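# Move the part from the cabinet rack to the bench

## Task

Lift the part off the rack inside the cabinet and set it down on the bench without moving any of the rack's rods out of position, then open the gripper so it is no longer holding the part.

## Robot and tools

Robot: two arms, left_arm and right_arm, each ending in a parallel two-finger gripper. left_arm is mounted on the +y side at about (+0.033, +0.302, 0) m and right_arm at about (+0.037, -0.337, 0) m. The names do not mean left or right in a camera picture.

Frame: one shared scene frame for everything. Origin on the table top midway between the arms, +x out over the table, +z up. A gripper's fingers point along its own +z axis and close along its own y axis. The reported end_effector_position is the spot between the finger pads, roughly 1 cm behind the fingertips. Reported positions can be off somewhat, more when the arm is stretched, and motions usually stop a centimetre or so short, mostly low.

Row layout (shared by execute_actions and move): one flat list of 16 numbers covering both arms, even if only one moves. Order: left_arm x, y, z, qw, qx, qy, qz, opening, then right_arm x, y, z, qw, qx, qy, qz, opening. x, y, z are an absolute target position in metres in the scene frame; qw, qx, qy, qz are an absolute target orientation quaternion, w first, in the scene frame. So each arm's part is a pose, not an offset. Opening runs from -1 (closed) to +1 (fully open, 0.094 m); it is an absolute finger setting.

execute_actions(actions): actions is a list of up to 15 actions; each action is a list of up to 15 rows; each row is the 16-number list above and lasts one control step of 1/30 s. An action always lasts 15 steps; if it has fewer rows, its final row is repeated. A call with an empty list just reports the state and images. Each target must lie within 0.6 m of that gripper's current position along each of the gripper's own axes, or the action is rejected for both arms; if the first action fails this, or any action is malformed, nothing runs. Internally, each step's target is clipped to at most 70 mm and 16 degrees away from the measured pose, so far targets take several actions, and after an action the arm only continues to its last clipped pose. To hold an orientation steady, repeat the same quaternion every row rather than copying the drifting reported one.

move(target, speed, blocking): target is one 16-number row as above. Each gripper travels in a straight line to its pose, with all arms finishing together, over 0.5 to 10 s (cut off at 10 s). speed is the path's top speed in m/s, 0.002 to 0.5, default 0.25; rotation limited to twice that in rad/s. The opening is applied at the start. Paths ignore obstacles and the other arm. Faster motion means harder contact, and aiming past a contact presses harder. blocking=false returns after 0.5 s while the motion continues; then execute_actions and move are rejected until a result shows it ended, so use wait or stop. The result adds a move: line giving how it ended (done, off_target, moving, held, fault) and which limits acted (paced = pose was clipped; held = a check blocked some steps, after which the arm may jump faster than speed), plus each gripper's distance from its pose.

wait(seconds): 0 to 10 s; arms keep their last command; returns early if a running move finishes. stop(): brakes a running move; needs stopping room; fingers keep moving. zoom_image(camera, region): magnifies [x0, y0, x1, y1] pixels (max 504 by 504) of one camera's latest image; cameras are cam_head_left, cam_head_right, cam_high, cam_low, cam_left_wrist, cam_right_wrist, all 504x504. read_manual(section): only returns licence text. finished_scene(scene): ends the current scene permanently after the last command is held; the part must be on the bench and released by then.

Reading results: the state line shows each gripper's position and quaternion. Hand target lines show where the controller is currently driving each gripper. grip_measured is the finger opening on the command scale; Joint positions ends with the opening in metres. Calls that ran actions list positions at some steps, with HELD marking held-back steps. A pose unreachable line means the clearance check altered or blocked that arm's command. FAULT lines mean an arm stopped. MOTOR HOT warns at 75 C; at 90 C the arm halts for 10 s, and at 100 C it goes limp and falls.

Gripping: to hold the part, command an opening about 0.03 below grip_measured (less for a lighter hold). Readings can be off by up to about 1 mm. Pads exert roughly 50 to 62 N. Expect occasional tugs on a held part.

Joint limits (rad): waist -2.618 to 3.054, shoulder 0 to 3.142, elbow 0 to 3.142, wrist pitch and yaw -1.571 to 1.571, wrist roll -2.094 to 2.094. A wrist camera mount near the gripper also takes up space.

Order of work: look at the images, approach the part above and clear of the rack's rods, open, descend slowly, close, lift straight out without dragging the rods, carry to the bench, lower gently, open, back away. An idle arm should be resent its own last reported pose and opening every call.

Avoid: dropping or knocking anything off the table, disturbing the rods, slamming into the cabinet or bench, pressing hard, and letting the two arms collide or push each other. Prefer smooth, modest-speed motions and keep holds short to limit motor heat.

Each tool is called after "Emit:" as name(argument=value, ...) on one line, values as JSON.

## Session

Emit:
execute_actions(actions=[])

Scene clock: 0.00 s.
left_arm: end_effector_position=(+0.3444, +0.3635, +0.3561) grip_measured=+1.000 end_effector_quat_wxyz=(+0.133, +0.785, -0.340, +0.500) | right_arm: end_effector_position=(+0.2981, +0.2232, +0.3622) grip_measured=+1.000 end_effector_quat_wxyz=(-0.498, +0.598, -0.367, +0.510)
Joint positions: left_arm=[ 0.579  1.499  1.766 -1.477  1.051 -1.833  0.094] | right_arm=[ 1.359  2.383  2.368  0.055  1.178 -1.855  0.094]
Joint velocities: left_arm=[ 0.012 -0.007  0.002 -0.066 -0.037 -0.007  0.   ] | right_arm=[ 0.007  0.007 -0.002  0.037  0.037  0.022  0.   ]
Joint torques (N m, as the arm reports them, + toward a larger angle): no reading
Hand target (left_arm): +0.343, +0.361, +0.365; +0.125, +0.777, -0.347, +0.510
Hand target (right_arm): +0.298, +0.222, +0.366; -0.500, +0.597, -0.368, +0.508

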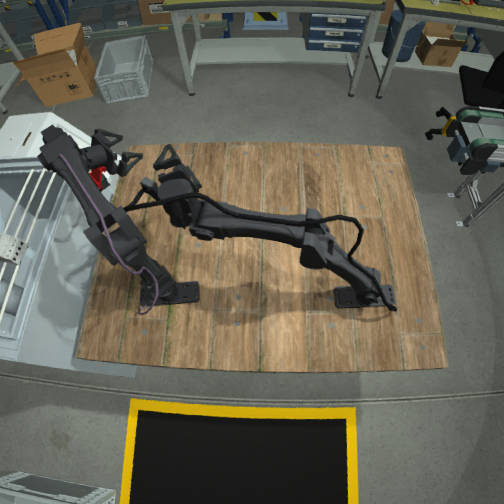

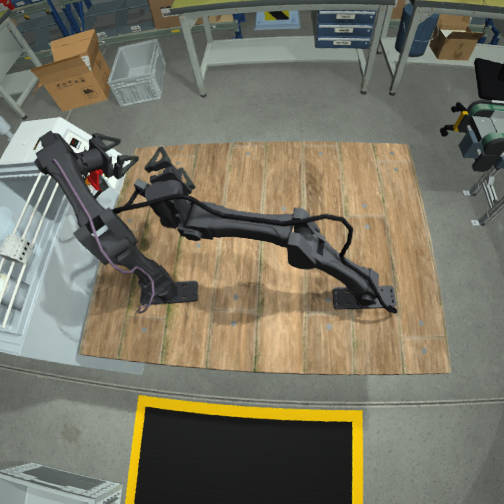

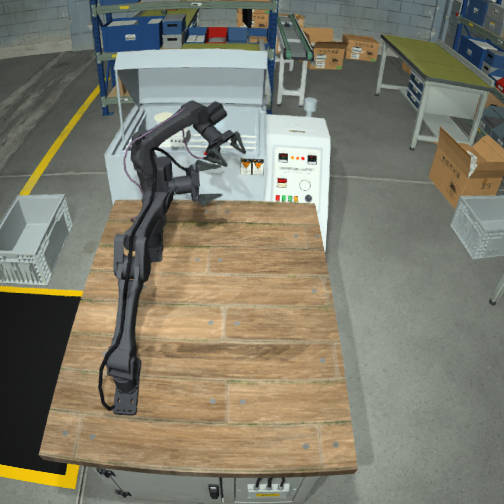

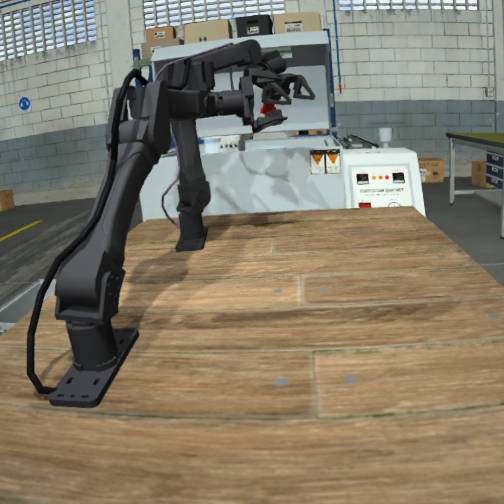

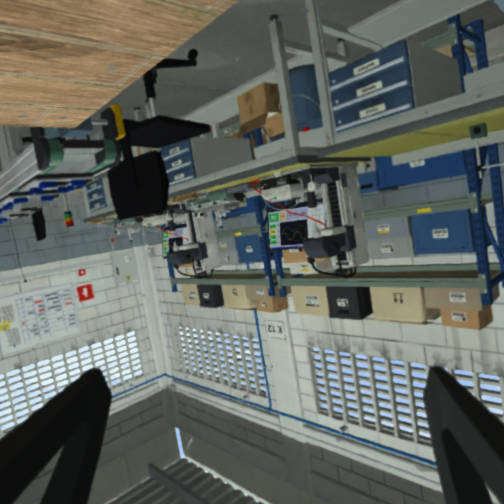

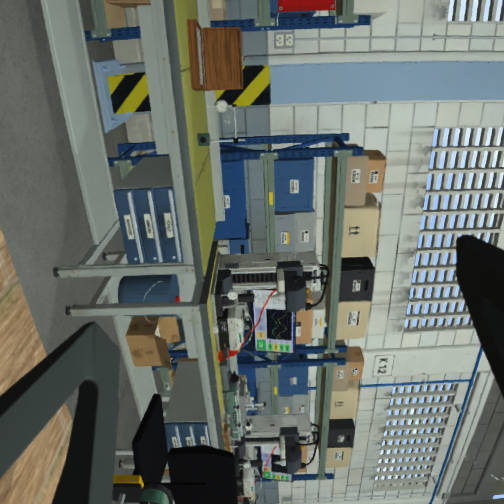

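Emit:
move(target=[0.13,0.66,0.40,-0.271,0.653,-0.653,-0.271,1,0.30,-0.05,0.32,-0.500,0.597,-0.368,0.508,1], speed=0.3)

Scene clock: 7.83 s.
left_arm: end_effector_position=(+0.1404, +0.6603, +0.3911) grip_measured=+1.000 end_effector_quat_wxyz=(+0.258, -0.652, +0.665, +0.258) | right_arm: end_effector_position=(+0.2996, -0.0439, +0.3228) grip_measured=+1.000 end_effector_quat_wxyz=(-0.499, +0.597, -0.367, +0.510)
Joint positions: left_arm=[ 1.024  1.706  2.354 -1.516 -0.276 -0.302  0.094] | right_arm=[ 1.186  1.313  0.846  0.501  1.007 -1.845  0.094]
Joint velocities: left_arm=[-0.007 -0.002 -0.007  0.037  0.007  0.007  0.   ] | right_arm=[-0.007  0.007 -0.012 -0.037  0.022 -0.037  0.   ]
Joint torques (N m, as the arm reports them, + toward a larger angle): left_arm=[ 0.71 -6.73  3.46  1.88 -0.22  0.02] | right_arm=[-0.67 -6.43  5.86  1.64 -0.15  0.07]
Hand target (left_arm): +0.136, +0.663, +0.399; -0.269, +0.651, -0.655, -0.271
Hand target (right_arm): +0.300, -0.049, +0.322; -0.500, +0.597, -0.368, +0.508
Off the commanded pose (left_arm): 0.014 m, 3 deg.
Off the commanded pose (right_arm): 0.007 m, 0 deg.
move: off_target (left_arm); limits=paced

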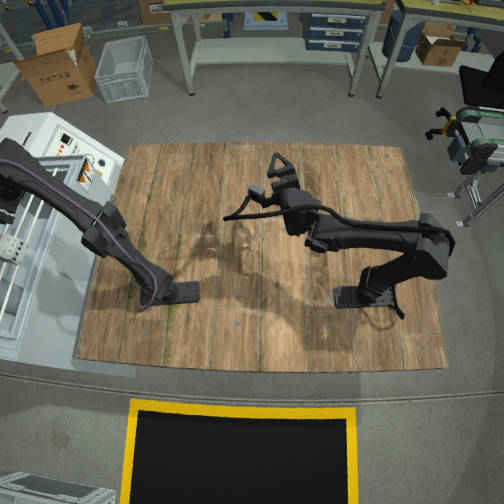

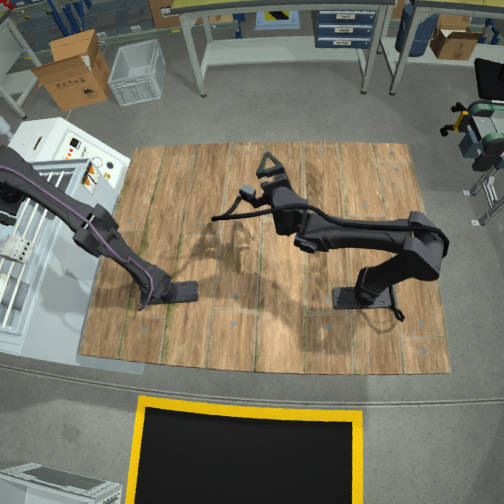

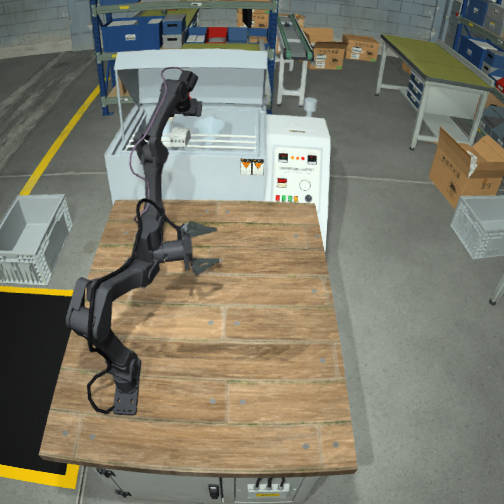

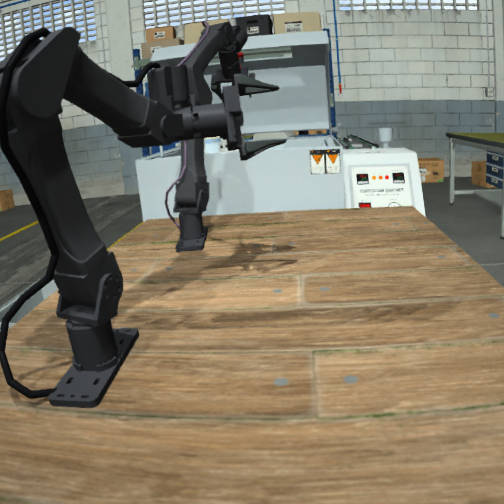

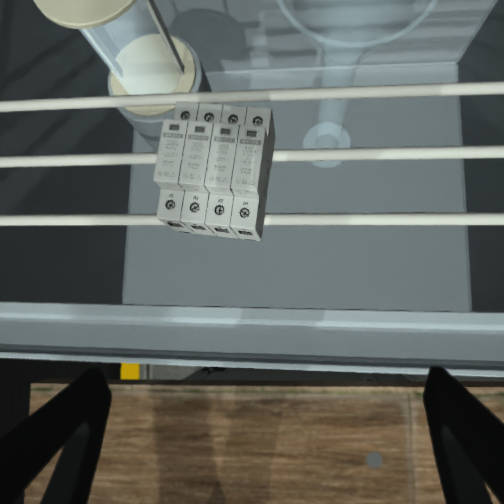

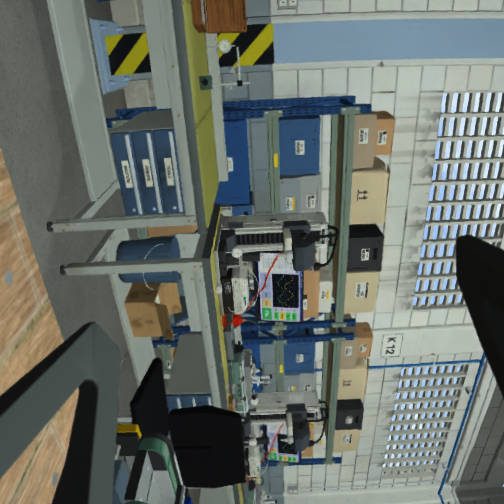

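Emit:
move(target=[0.085,0.745,0.29,-0.287,0.612,-0.692,-0.254,1,0.30,-0.05,0.32,-0.500,0.597,-0.368,0.508,1], speed=0.15)

Scene clock: 15.07 s.
left_arm: end_effector_position=(+0.0871, +0.7422, +0.2777) grip_measured=+1.000 end_effector_quat_wxyz=(+0.269, -0.619, +0.698, +0.240) | right_arm: end_effector_position=(+0.2995, -0.0433, +0.3229) grip_measured=+1.000 end_effector_quat_wxyz=(-0.499, +0.597, -0.366, +0.510)
Joint positions: left_arm=[ 1.321  1.636  1.717 -0.913 -0.005 -0.004  0.094] | right_arm=[ 1.186  1.313  0.846  0.501  1.004 -1.845  0.094]
Joint velocities: left_arm=[ 0.007  0.002 -0.012  0.022 -0.007 -0.022  0.   ] | right_arm=[-0.022 -0.017 -0.012  0.007 -0.007  0.007  0.   ]
Joint torques (N m, as the arm reports them, + toward a larger angle): left_arm=[ 0.36 -7.99  6.22  1.96  0.08  0.06] | right_arm=[-0.89 -6.69  5.23  1.71 -0.13  0.08]
Hand target (left_arm): +0.086, +0.744, +0.289; +0.287, -0.612, +0.692, +0.254
Hand target (right_arm): +0.300, -0.050, +0.320; -0.500, +0.597, -0.368, +0.508
Off the commanded pose (left_arm): 0.013 m, 3 deg.
Off the commanded pose (right_arm): 0.007 m, 0 deg.
move: off_target (left_arm)

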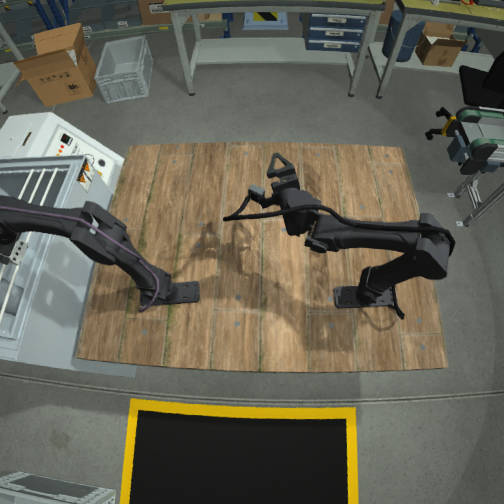

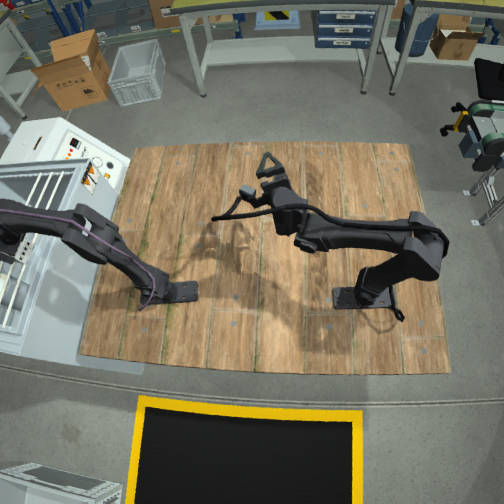

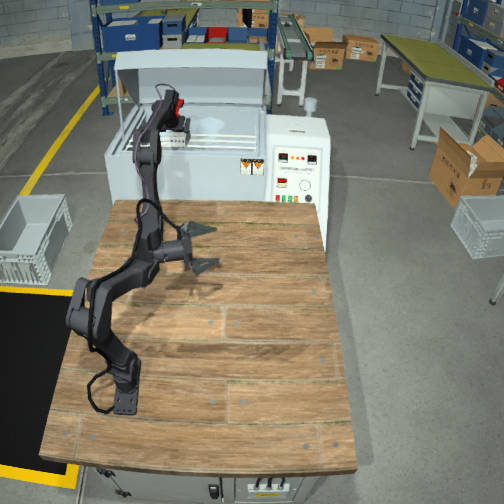

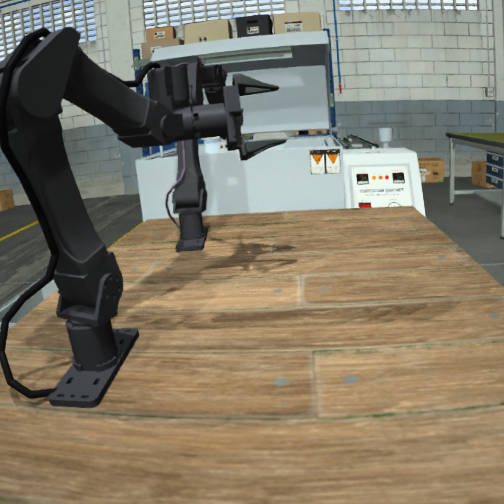

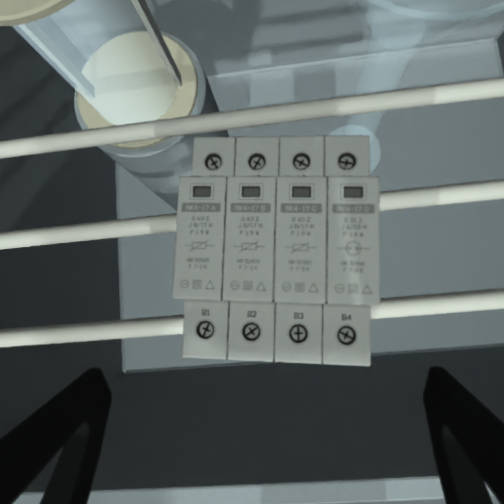

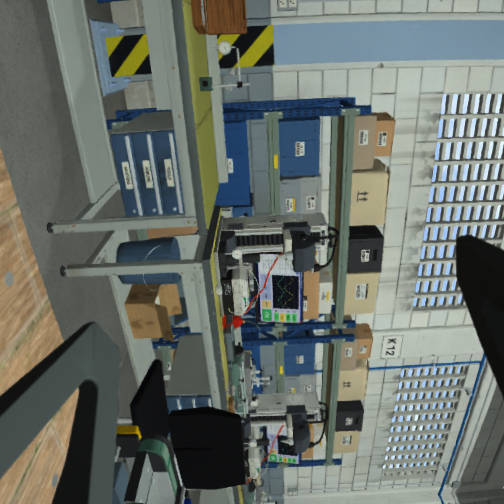

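Emit:
move(target=[0.094,0.792,0.229,-0.289,0.606,-0.697,-0.251,1,0.30,-0.05,0.32,-0.500,0.597,-0.368,0.508,1], speed=0.06)

Scene clock: 23.13 s.
left_arm: end_effector_position=(+0.0946, +0.7860, +0.2233) grip_measured=+1.000 end_effector_quat_wxyz=(+0.275, -0.612, +0.701, +0.241) | right_arm: end_effector_position=(+0.2994, -0.0433, +0.3229) grip_measured=+1.000 end_effector_quat_wxyz=(-0.500, +0.597, -0.366, +0.510)
Joint positions: left_arm=[ 1.321  1.755  1.622 -0.689  0.006  0.008  0.094] | right_arm=[ 1.186  1.313  0.846  0.501  1.003 -1.845  0.094]
Joint velocities: left_arm=[-0.017 -0.002 -0.017  0.051  0.007 -0.022  0.   ] | right_arm=[-0.012 -0.002 -0.017 -0.066  0.007 -0.066  0.   ]
Joint torques (N m, as the arm reports them, + toward a larger angle): left_arm=[ 0.28 -8.01  7.04  1.95  0.07  0.04] | right_arm=[-0.9  -6.69  5.24  1.71 -0.13  0.08]
Hand target (left_arm): +0.094, +0.791, +0.229; +0.289, -0.606, +0.697, +0.251
Hand target (right_arm): +0.300, -0.050, +0.320; -0.500, +0.597, -0.368, +0.508
Off the commanded pose (left_arm): 0.008 m, 2 deg.
Off the commanded pose (right_arm): 0.007 m, 0 deg.
move: done

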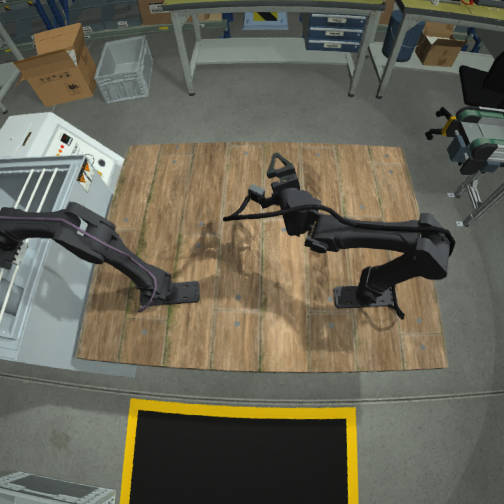

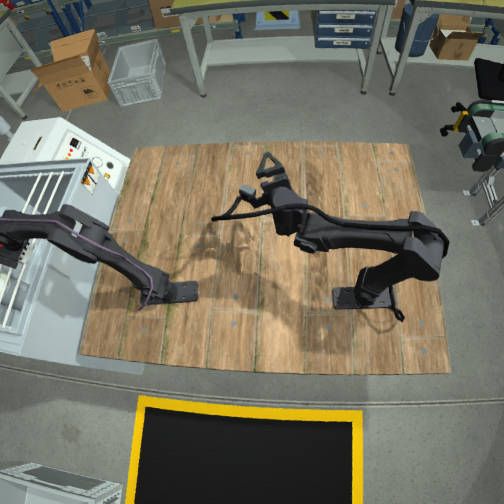

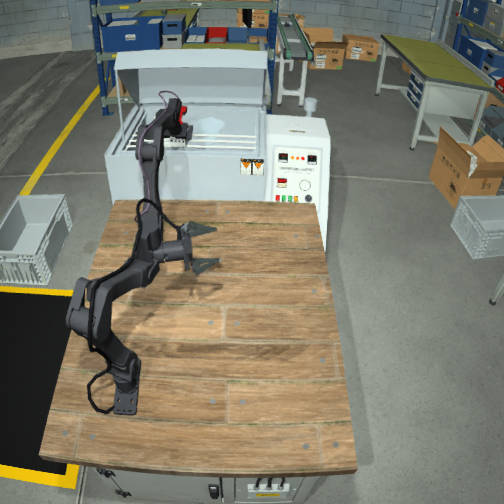

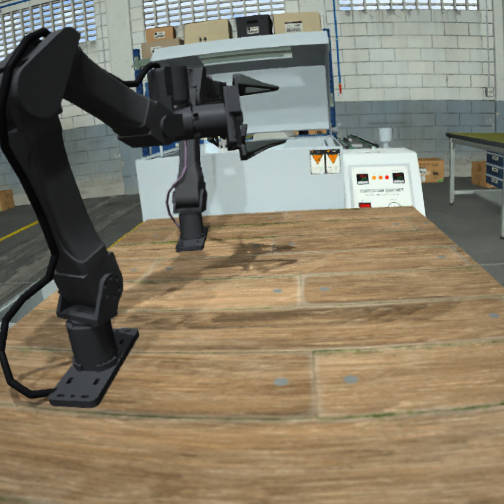

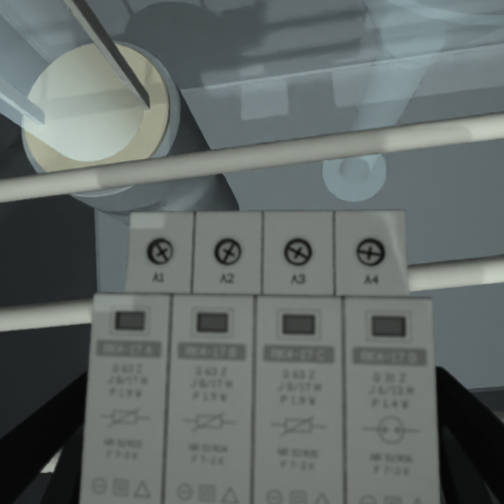

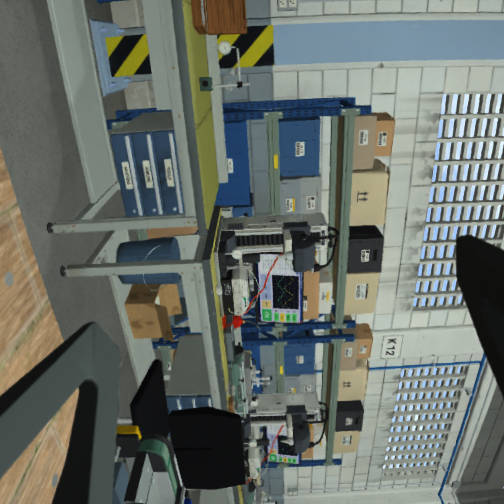

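Emit:
execute_actions(actions=[[[0.094,0.792,0.229,-0.289,0.606,-0.697,-0.251,0.62,0.30,-0.05,0.32,-0.500,0.597,-0.368,0.508,1],[0.094,0.792,0.229,-0.289,0.606,-0.697,-0.251,0.62,0.30,-0.05,0.32,-0.500,0.597,-0.368,0.508,1],[0.094,0.792,0.229,-0.289,0.606,-0.697,-0.251,0.62,0.30,-0.05,0.32,-0.500,0.597,-0.368,0.508,1],[0.094,0.792,0.229,-0.289,0.606,-0.697,-0.251,0.60,0.30,-0.05,0.32,-0.500,0.597,-0.368,0.508,1],[0.094,0.792,0.229,-0.289,0.606,-0.697,-0.251,0.59,0.30,-0.05,0.32,-0.500,0.597,-0.368,0.508,1],[0.094,0.792,0.229,-0.289,0.606,-0.697,-0.251,0.58,0.30,-0.05,0.32,-0.500,0.597,-0.368,0.508,1],[0.094,0.792,0.229,-0.289,0.606,-0.697,-0.251,0.57,0.30,-0.05,0.32,-0.500,0.597,-0.368,0.508,1],[0.094,0.792,0.229,-0.289,0.606,-0.697,-0.251,0.56,0.30,-0.05,0.32,-0.500,0.597,-0.368,0.508,1],[0.094,0.792,0.229,-0.289,0.606,-0.697,-0.251,0.55,0.30,-0.05,0.32,-0.500,0.597,-0.368,0.508,1],[0.094,0.792,0.229,-0.289,0.606,-0.697,-0.251,0.54,0.30,-0.05,0.32,-0.500,0.597,-0.368,0.508,1],[0.094,0.792,0.229,-0.289,0.606,-0.697,-0.251,0.53,0.30,-0.05,0.32,-0.500,0.597,-0.368,0.508,1],[0.094,0.792,0.229,-0.289,0.606,-0.697,-0.251,0.52,0.30,-0.05,0.32,-0.500,0.597,-0.368,0.508,1],[0.094,0.792,0.229,-0.289,0.606,-0.697,-0.251,0.51,0.30,-0.05,0.32,-0.500,0.597,-0.368,0.508,1],[0.094,0.792,0.229,-0.289,0.606,-0.697,-0.251,0.50,0.30,-0.05,0.32,-0.500,0.597,-0.368,0.508,1],[0.094,0.792,0.229,-0.289,0.606,-0.697,-0.251,0.49,0.30,-0.05,0.32,-0.500,0.597,-0.368,0.508,1]],[[0.094,0.792,0.229,-0.289,0.606,-0.697,-0.251,0.49,0.30,-0.05,0.32,-0.500,0.597,-0.368,0.508,1],[0.094,0.792,0.229,-0.289,0.606,-0.697,-0.251,0.49,0.30,-0.05,0.32,-0.500,0.597,-0.368,0.508,1],[0.094,0.792,0.229,-0.289,0.606,-0.697,-0.251,0.49,0.30,-0.05,0.32,-0.500,0.597,-0.368,0.508,1],[0.0945,0.7955,0.240,-0.301,0.602,-0.692,-0.262,0.49,0.30,-0.05,0.32,-0.500,0.597,-0.368,0.508,1],[0.0945,0.7955,0.240,-0.301,0.602,-0.692,-0.262,0.49,0.30,-0.05,0.32,-0.500,0.597,-0.368,0.508,1],[0.095,0.799,0.2505,-0.313,0.597,-0.687,-0.272,0.49,0.30,-0.05,0.32,-0.500,0.597,-0.368,0.508,1],[0.095,0.799,0.2505,-0.313,0.597,-0.687,-0.272,0.49,0.30,-0.05,0.32,-0.500,0.597,-0.368,0.508,1],[0.0955,0.8025,0.261,-0.325,0.592,-0.681,-0.283,0.49,0.30,-0.05,0.32,-0.500,0.597,-0.368,0.508,1],[0.0955,0.8025,0.261,-0.325,0.592,-0.681,-0.283,0.49,0.30,-0.05,0.32,-0.500,0.597,-0.368,0.508,1],[0.096,0.806,0.272,-0.337,0.587,-0.675,-0.293,0.49,0.30,-0.05,0.32,-0.500,0.597,-0.368,0.508,1]]])

Scene clock: 53.73 s.
left_arm: end_effector_position=(+0.0960, +0.7872, +0.2246) grip_measured=+0.528 end_effector_quat_wxyz=(+0.280, -0.609, +0.702, +0.241) | right_arm: end_effector_position=(+0.2994, -0.0433, +0.3229) grip_measured=+1.000 end_effector_quat_wxyz=(-0.500, +0.597, -0.366, +0.510)
Joint positions: left_arm=[ 1.321  1.755  1.622 -0.682  0.013  0.01   0.072] | right_arm=[ 1.186  1.313  0.846  0.501  1.003 -1.845  0.094]
Joint velocities: left_arm=[ 0.002 -0.007  0.012 -0.037 -0.022  0.007  0.   ] | right_arm=[ 0.007  0.012 -0.012  0.007  0.007 -0.051  0.   ]
Joint torques (N m, as the arm reports them, + toward a larger angle): left_arm=[  0.28 -10.63   9.21   2.64   0.02   0.01] | right_arm=[-0.9  -6.69  5.24  1.71 -0.13  0.08]
Hand target (left_arm): +0.096, +0.801, +0.273; +0.335, -0.587, +0.676, +0.293
Hand target (right_arm): +0.300, -0.050, +0.320; -0.500, +0.597, -0.368, +0.508
Off the commanded pose (left_arm): 0.051 m, 10 deg.
Off the commanded pose (right_arm): 0.007 m, 0 deg.
Step readings (end_effector_position; steps 1 to 15: 1st action; 16 to 30: 2nd action):
0: left_arm (+0.0947, +0.7862, +0.2235) | right_arm (+0.2994, -0.0433, +0.3229)
1: left_arm (+0.0947, +0.7862, +0.2235) | right_arm (+0.2994, -0.0433, +0.3229)
2: left_arm (+0.0947, +0.7862, +0.2235) | right_arm (+0.2994, -0.0433, +0.3229)
4: left_arm (+0.0947, +0.7862, +0.2235) | right_arm (+0.2994, -0.0433, +0.3229)
8: left_arm (+0.0955, +0.7861, +0.2236) | right_arm (+0.2994, -0.0433, +0.3229)
15: left_arm (+0.0958, +0.7861, +0.2236) | right_arm (+0.2994, -0.0433, +0.3229)
16: left_arm (+0.0958, +0.7861, +0.2236) | right_arm (+0.2994, -0.0433, +0.3229)
17: left_arm (+0.0958, +0.7861, +0.2236) | right_arm (+0.2994, -0.0433, +0.3229)
19: left_arm (+0.0958, +0.7862, +0.2237) | right_arm (+0.2994, -0.0433, +0.3229)
23: left_arm (+0.0959, +0.7865, +0.2240) | right_arm (+0.2994, -0.0433, +0.3229)
30: end_effector_position above

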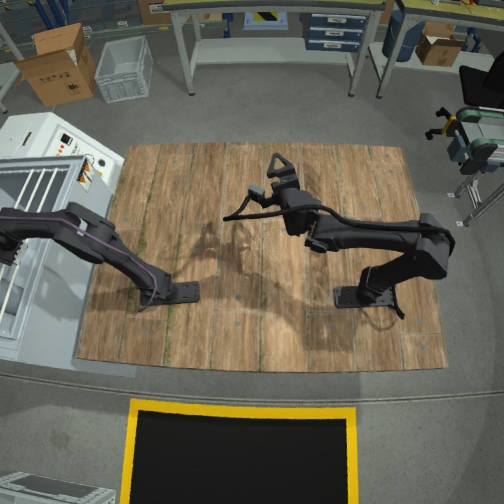

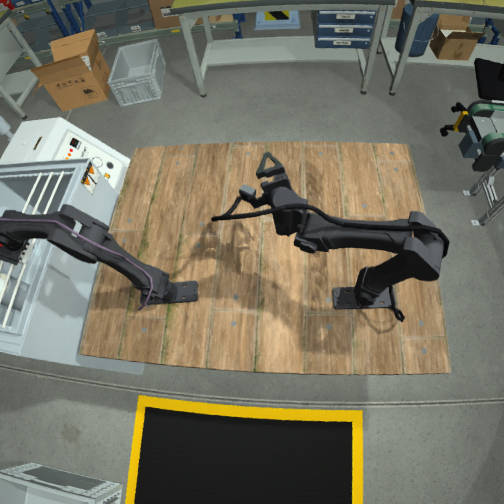

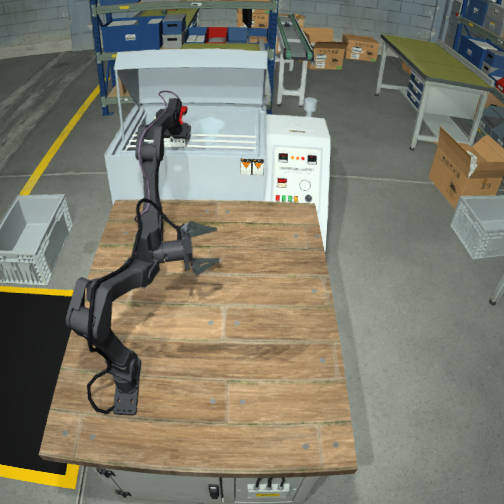

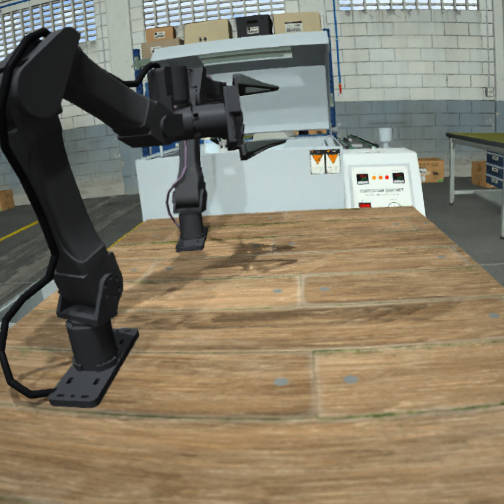

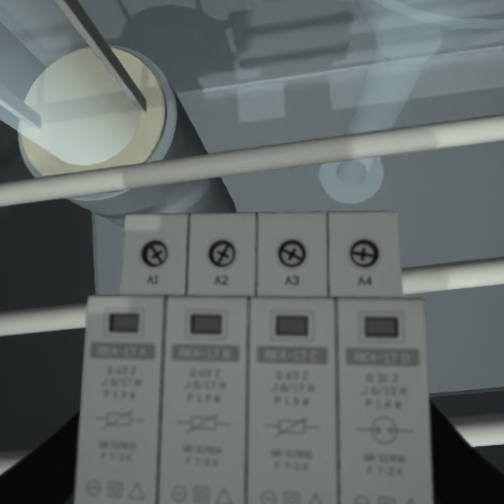

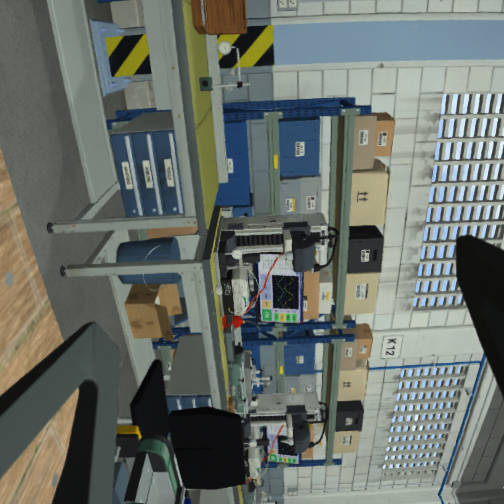

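Emit:
execute_actions(actions=[[[0.0956,0.8028,0.2817,-0.343,0.584,-0.672,-0.298,0.49,0.30,-0.05,0.32,-0.500,0.597,-0.368,0.508,1],[0.0956,0.8028,0.2817,-0.343,0.584,-0.672,-0.298,0.49,0.30,-0.05,0.32,-0.500,0.597,-0.368,0.508,1],[0.0956,0.8028,0.2817,-0.343,0.584,-0.672,-0.298,0.49,0.30,-0.05,0.32,-0.500,0.597,-0.368,0.508,1],[0.0952,0.7995,0.2914,-0.350,0.581,-0.669,-0.304,0.49,0.30,-0.05,0.32,-0.500,0.597,-0.368,0.508,1],[0.0952,0.7995,0.2914,-0.350,0.581,-0.669,-0.304,0.49,0.30,-0.05,0.32,-0.500,0.597,-0.368,0.508,1],[0.0952,0.7995,0.2914,-0.350,0.581,-0.669,-0.304,0.49,0.30,-0.05,0.32,-0.500,0.597,-0.368,0.508,1],[0.0952,0.7995,0.2914,-0.350,0.581,-0.669,-0.304,0.49,0.30,-0.05,0.32,-0.500,0.597,-0.368,0.508,1],[0.0952,0.7995,0.2914,-0.350,0.581,-0.669,-0.304,0.49,0.30,-0.05,0.32,-0.500,0.597,-0.368,0.508,1],[0.0947,0.794,0.301,-0.353,0.580,-0.667,-0.307,0.49,0.30,-0.05,0.32,-0.500,0.597,-0.368,0.508,1]]])

Scene clock: 66.30 s.
left_arm: end_effector_position=(+0.0952, +0.7811, +0.2440) grip_measured=+0.528 end_effector_quat_wxyz=(+0.293, -0.605, +0.696, +0.253) | right_arm: end_effector_position=(+0.2994, -0.0433, +0.3229) grip_measured=+1.000 end_effector_quat_wxyz=(-0.500, +0.597, -0.366, +0.510)
Joint positions: left_arm=[ 1.321  1.711  1.622 -0.688  0.013  0.01   0.072] | right_arm=[ 1.186  1.313  0.846  0.501  1.003 -1.845  0.094]
Joint velocities: left_arm=[ 0.007 -0.061 -0.002  0.007  0.007 -0.007  0.001] | right_arm=[-0.002  0.002 -0.017 -0.007 -0.037  0.051  0.   ]
Joint torques (N m, as the arm reports them, + toward a larger angle): left_arm=[  0.23 -11.14   9.85   2.54   0.02   0.02] | right_arm=[-0.9  -6.68  5.23  1.71 -0.13  0.08]
Hand target (left_arm): +0.094, +0.789, +0.301; +0.351, -0.580, +0.668, +0.307
Hand target (right_arm): +0.300, -0.050, +0.320; -0.500, +0.597, -0.368, +0.508
Off the commanded pose (left_arm): 0.058 m, 10 deg.
Off the commanded pose (right_arm): 0.007 m, 0 deg.
Step readings (end_effector_position):
0: left_arm (+0.0960, +0.7872, +0.2246) | right_arm (+0.2994, -0.0433, +0.3229)
1: left_arm (+0.0960, +0.7872, +0.2246) | right_arm (+0.2994, -0.0433, +0.3229)
2: left_arm (+0.0960, +0.7872, +0.2246) | right_arm (+0.2994, -0.0433, +0.3229)
4: left_arm (+0.0959, +0.7870, +0.2255) | right_arm (+0.2994, -0.0433, +0.3229)
8: left_arm (+0.0958, +0.7854, +0.2304) | right_arm (+0.2994, -0.0433, +0.3229)
15: end_effector_position above

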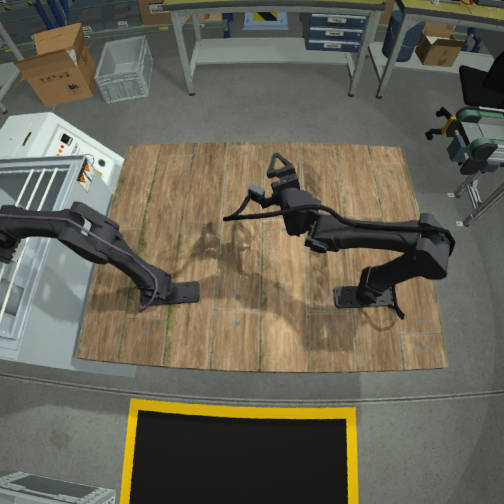

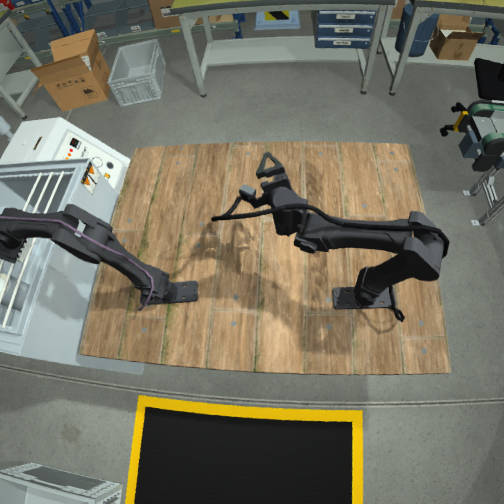

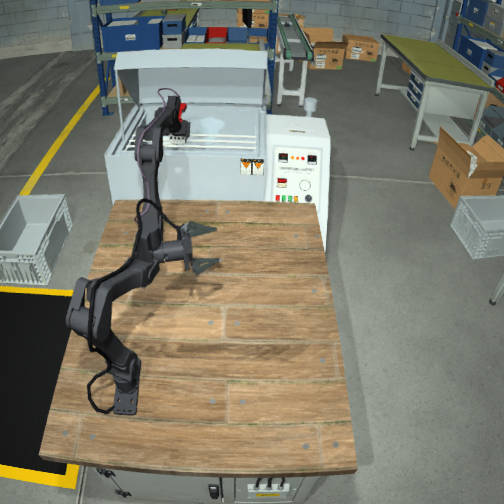

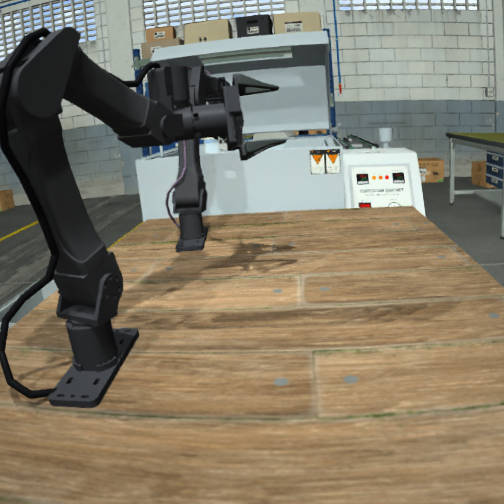

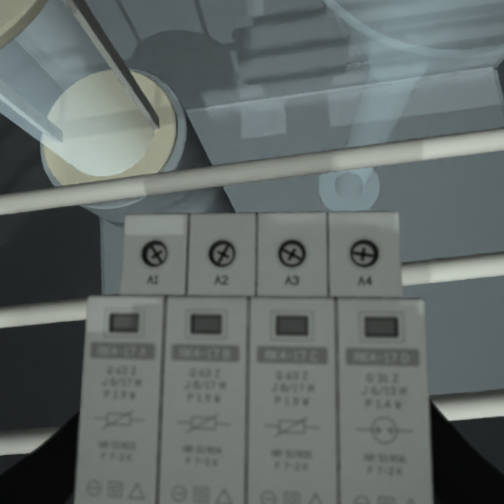

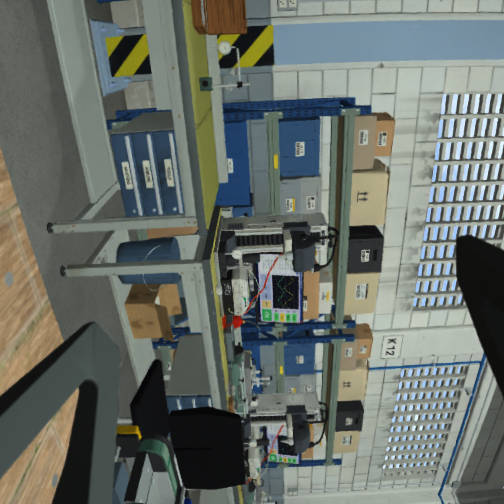

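Emit:
execute_actions(actions=[[[0.0945,0.7928,0.304,-0.355,0.579,-0.666,-0.308,0.49,0.30,-0.05,0.32,-0.500,0.597,-0.368,0.508,1],[0.0944,0.7915,0.307,-0.356,0.578,-0.665,-0.310,0.49,0.30,-0.05,0.32,-0.500,0.597,-0.368,0.508,1],[0.0942,0.7902,0.310,-0.358,0.578,-0.664,-0.311,0.49,0.30,-0.05,0.32,-0.500,0.597,-0.368,0.508,1],[0.094,0.7889,0.313,-0.359,0.577,-0.664,-0.313,0.49,0.30,-0.05,0.32,-0.500,0.597,-0.368,0.508,1],[0.0938,0.7875,0.316,-0.361,0.576,-0.663,-0.314,0.49,0.30,-0.05,0.32,-0.500,0.597,-0.368,0.508,1],[0.0937,0.7861,0.319,-0.363,0.575,-0.662,-0.315,0.49,0.30,-0.05,0.32,-0.500,0.597,-0.368,0.508,1],[0.0935,0.7847,0.322,-0.364,0.574,-0.661,-0.317,0.49,0.30,-0.05,0.32,-0.500,0.597,-0.368,0.508,1],[0.0933,0.7832,0.325,-0.366,0.574,-0.660,-0.318,0.49,0.30,-0.05,0.32,-0.500,0.597,-0.368,0.508,1],[0.0931,0.7817,0.328,-0.367,0.573,-0.659,-0.320,0.49,0.30,-0.05,0.32,-0.500,0.597,-0.368,0.508,1],[0.0929,0.7802,0.331,-0.369,0.572,-0.658,-0.321,0.49,0.30,-0.05,0.32,-0.500,0.597,-0.368,0.508,1],[0.0927,0.7786,0.334,-0.371,0.571,-0.657,-0.322,0.49,0.30,-0.05,0.32,-0.500,0.597,-0.368,0.508,1],[0.0925,0.777,0.337,-0.372,0.570,-0.657,-0.324,0.49,0.30,-0.05,0.32,-0.500,0.597,-0.368,0.508,1],[0.0923,0.7754,0.340,-0.374,0.570,-0.656,-0.325,0.49,0.30,-0.05,0.32,-0.500,0.597,-0.368,0.508,1],[0.0921,0.7737,0.343,-0.375,0.569,-0.655,-0.327,0.49,0.30,-0.05,0.32,-0.500,0.597,-0.368,0.508,1],[0.0919,0.772,0.346,-0.377,0.568,-0.654,-0.328,0.49,0.30,-0.05,0.32,-0.500,0.597,-0.368,0.508,1]],[[0.0915,0.769,0.348,-0.377,0.568,-0.654,-0.328,0.49,0.30,-0.05,0.32,-0.500,0.597,-0.368,0.508,1],[0.091,0.766,0.350,-0.377,0.568,-0.654,-0.328,0.49,0.30,-0.05,0.32,-0.500,0.597,-0.368,0.508,1],[0.0907,0.763,0.352,-0.377,0.568,-0.654,-0.328,0.49,0.30,-0.05,0.32,-0.500,0.597,-0.368,0.508,1],[0.0903,0.760,0.354,-0.377,0.568,-0.654,-0.328,0.49,0.30,-0.05,0.32,-0.500,0.597,-0.368,0.508,1],[0.09,0.757,0.356,-0.377,0.568,-0.654,-0.328,0.49,0.30,-0.05,0.32,-0.500,0.597,-0.368,0.508,1],[0.0895,0.7535,0.358,-0.377,0.568,-0.654,-0.328,0.49,0.30,-0.05,0.32,-0.500,0.597,-0.368,0.508,1],[0.089,0.750,0.360,-0.377,0.568,-0.654,-0.328,0.49,0.30,-0.05,0.32,-0.500,0.597,-0.368,0.508,1],[0.0886,0.7465,0.362,-0.377,0.568,-0.654,-0.328,0.49,0.30,-0.05,0.32,-0.500,0.597,-0.368,0.508,1],[0.0882,0.743,0.364,-0.377,0.568,-0.654,-0.328,0.49,0.30,-0.05,0.32,-0.500,0.597,-0.368,0.508,1],[0.0877,0.739,0.366,-0.377,0.568,-0.654,-0.328,0.49,0.30,-0.05,0.32,-0.500,0.597,-0.368,0.508,1],[0.0872,0.735,0.368,-0.377,0.568,-0.654,-0.328,0.49,0.30,-0.05,0.32,-0.500,0.597,-0.368,0.508,1],[0.0867,0.731,0.370,-0.377,0.568,-0.654,-0.328,0.49,0.30,-0.05,0.32,-0.500,0.597,-0.368,0.508,1],[0.0862,0.727,0.372,-0.377,0.568,-0.654,-0.328,0.49,0.30,-0.05,0.32,-0.500,0.597,-0.368,0.508,1],[0.0857,0.723,0.374,-0.377,0.568,-0.654,-0.328,0.49,0.30,-0.05,0.32,-0.500,0.597,-0.368,0.508,1],[0.0853,0.720,0.375,-0.377,0.568,-0.654,-0.328,0.49,0.30,-0.05,0.32,-0.500,0.597,-0.368,0.508,1]]])

Scene clock: 87.37 s.
left_arm: end_effector_position=(+0.0879, +0.7235, +0.3102) grip_measured=+0.528 end_effector_quat_wxyz=(+0.316, -0.595, +0.686, +0.274) | right_arm: end_effector_position=(+0.2994, -0.0433, +0.3229) grip_measured=+1.000 end_effector_quat_wxyz=(-0.500, +0.597, -0.366, +0.510)
Joint positions: left_arm=[ 1.321  1.498  1.622 -0.832  0.013  0.01   0.072] | right_arm=[ 1.186  1.313  0.846  0.501  1.003 -1.845  0.094]
Joint velocities: left_arm=[-0.007 -0.344  0.002 -0.271  0.066 -0.037 -0.001] | right_arm=[-0.022 -0.002 -0.002  0.007 -0.095  0.037  0.   ]
Joint torques (N m, as the arm reports them, + toward a larger angle): left_arm=[ 0.53 -9.53 10.93  2.72  0.04  0.02] | right_arm=[-0.89 -6.69  5.23  1.71 -0.13  0.08]
Hand target (left_arm): +0.085, +0.716, +0.373; +0.376, -0.567, +0.655, +0.329
Hand target (right_arm): +0.300, -0.050, +0.320; -0.500, +0.597, -0.368, +0.508
Off the commanded pose (left_arm): 0.065 m, 10 deg.
Off the commanded pose (right_arm): 0.007 m, 0 deg.
Step readings (end_effector_position; steps 1 to 15: 1st action; 16 to 30: 2nd action):
0: left_arm (+0.0951, +0.7803, +0.2441) | right_arm (+0.2994, -0.0433, +0.3229)
1: left_arm (+0.0951, +0.7803, +0.2441) | right_arm (+0.2994, -0.0433, +0.3229)
2: left_arm (+0.0951, +0.7802, +0.2441) | right_arm (+0.2994, -0.0433, +0.3229)
4: left_arm (+0.0950, +0.7797, +0.2446) | right_arm (+0.2994, -0.0433, +0.3229)
8: left_arm (+0.0944, +0.7750, +0.2513) | right_arm (+0.2994, -0.0433, +0.3229)
15: left_arm (+0.0931, +0.7641, +0.2755) | right_arm (+0.2994, -0.0433, +0.3229)
16: left_arm (+0.0929, +0.7626, +0.2783) | right_arm (+0.2994, -0.0433, +0.3229)
17: left_arm (+0.0927, +0.7610, +0.2807) | right_arm (+0.2994, -0.0433, +0.3229)
19: left_arm (+0.0922, +0.7571, +0.2848) | right_arm (+0.2994, -0.0433, +0.3229)
23: left_arm (+0.0909, +0.7472, +0.2916) | right_arm (+0.2994, -0.0433, +0.3229)
30: end_effector_position above

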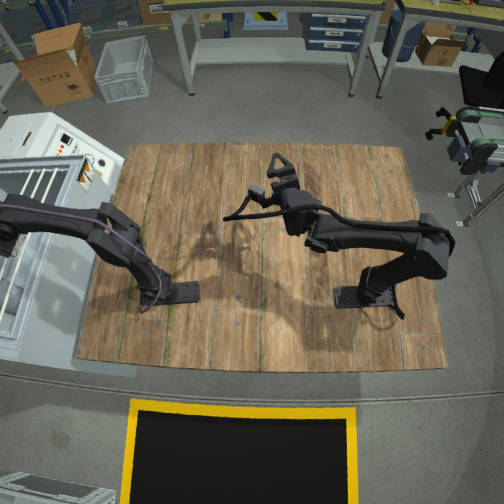

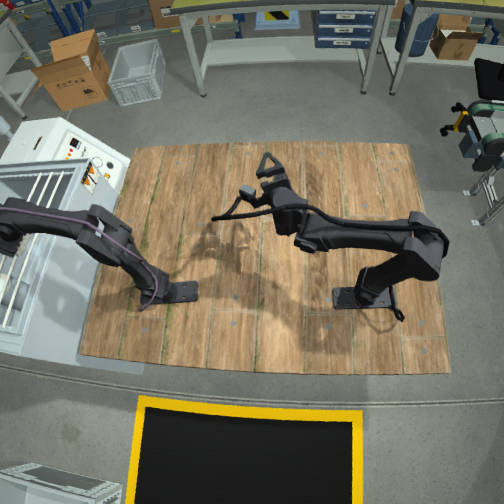

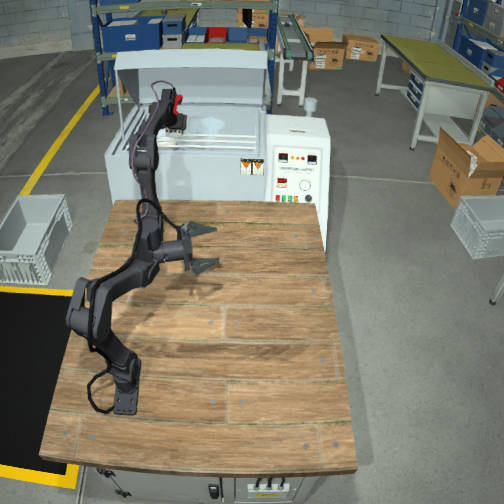

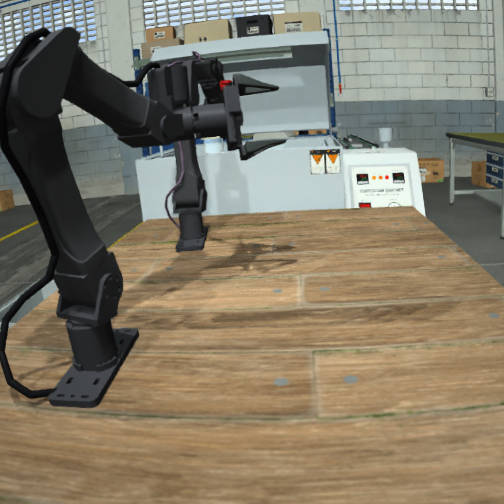

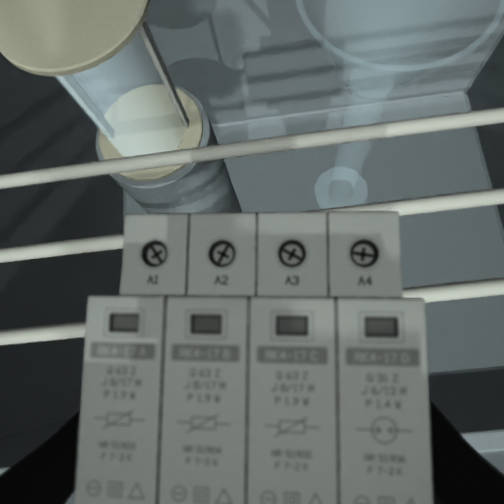

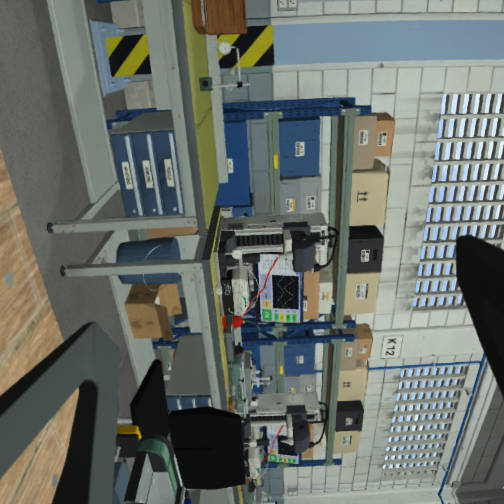

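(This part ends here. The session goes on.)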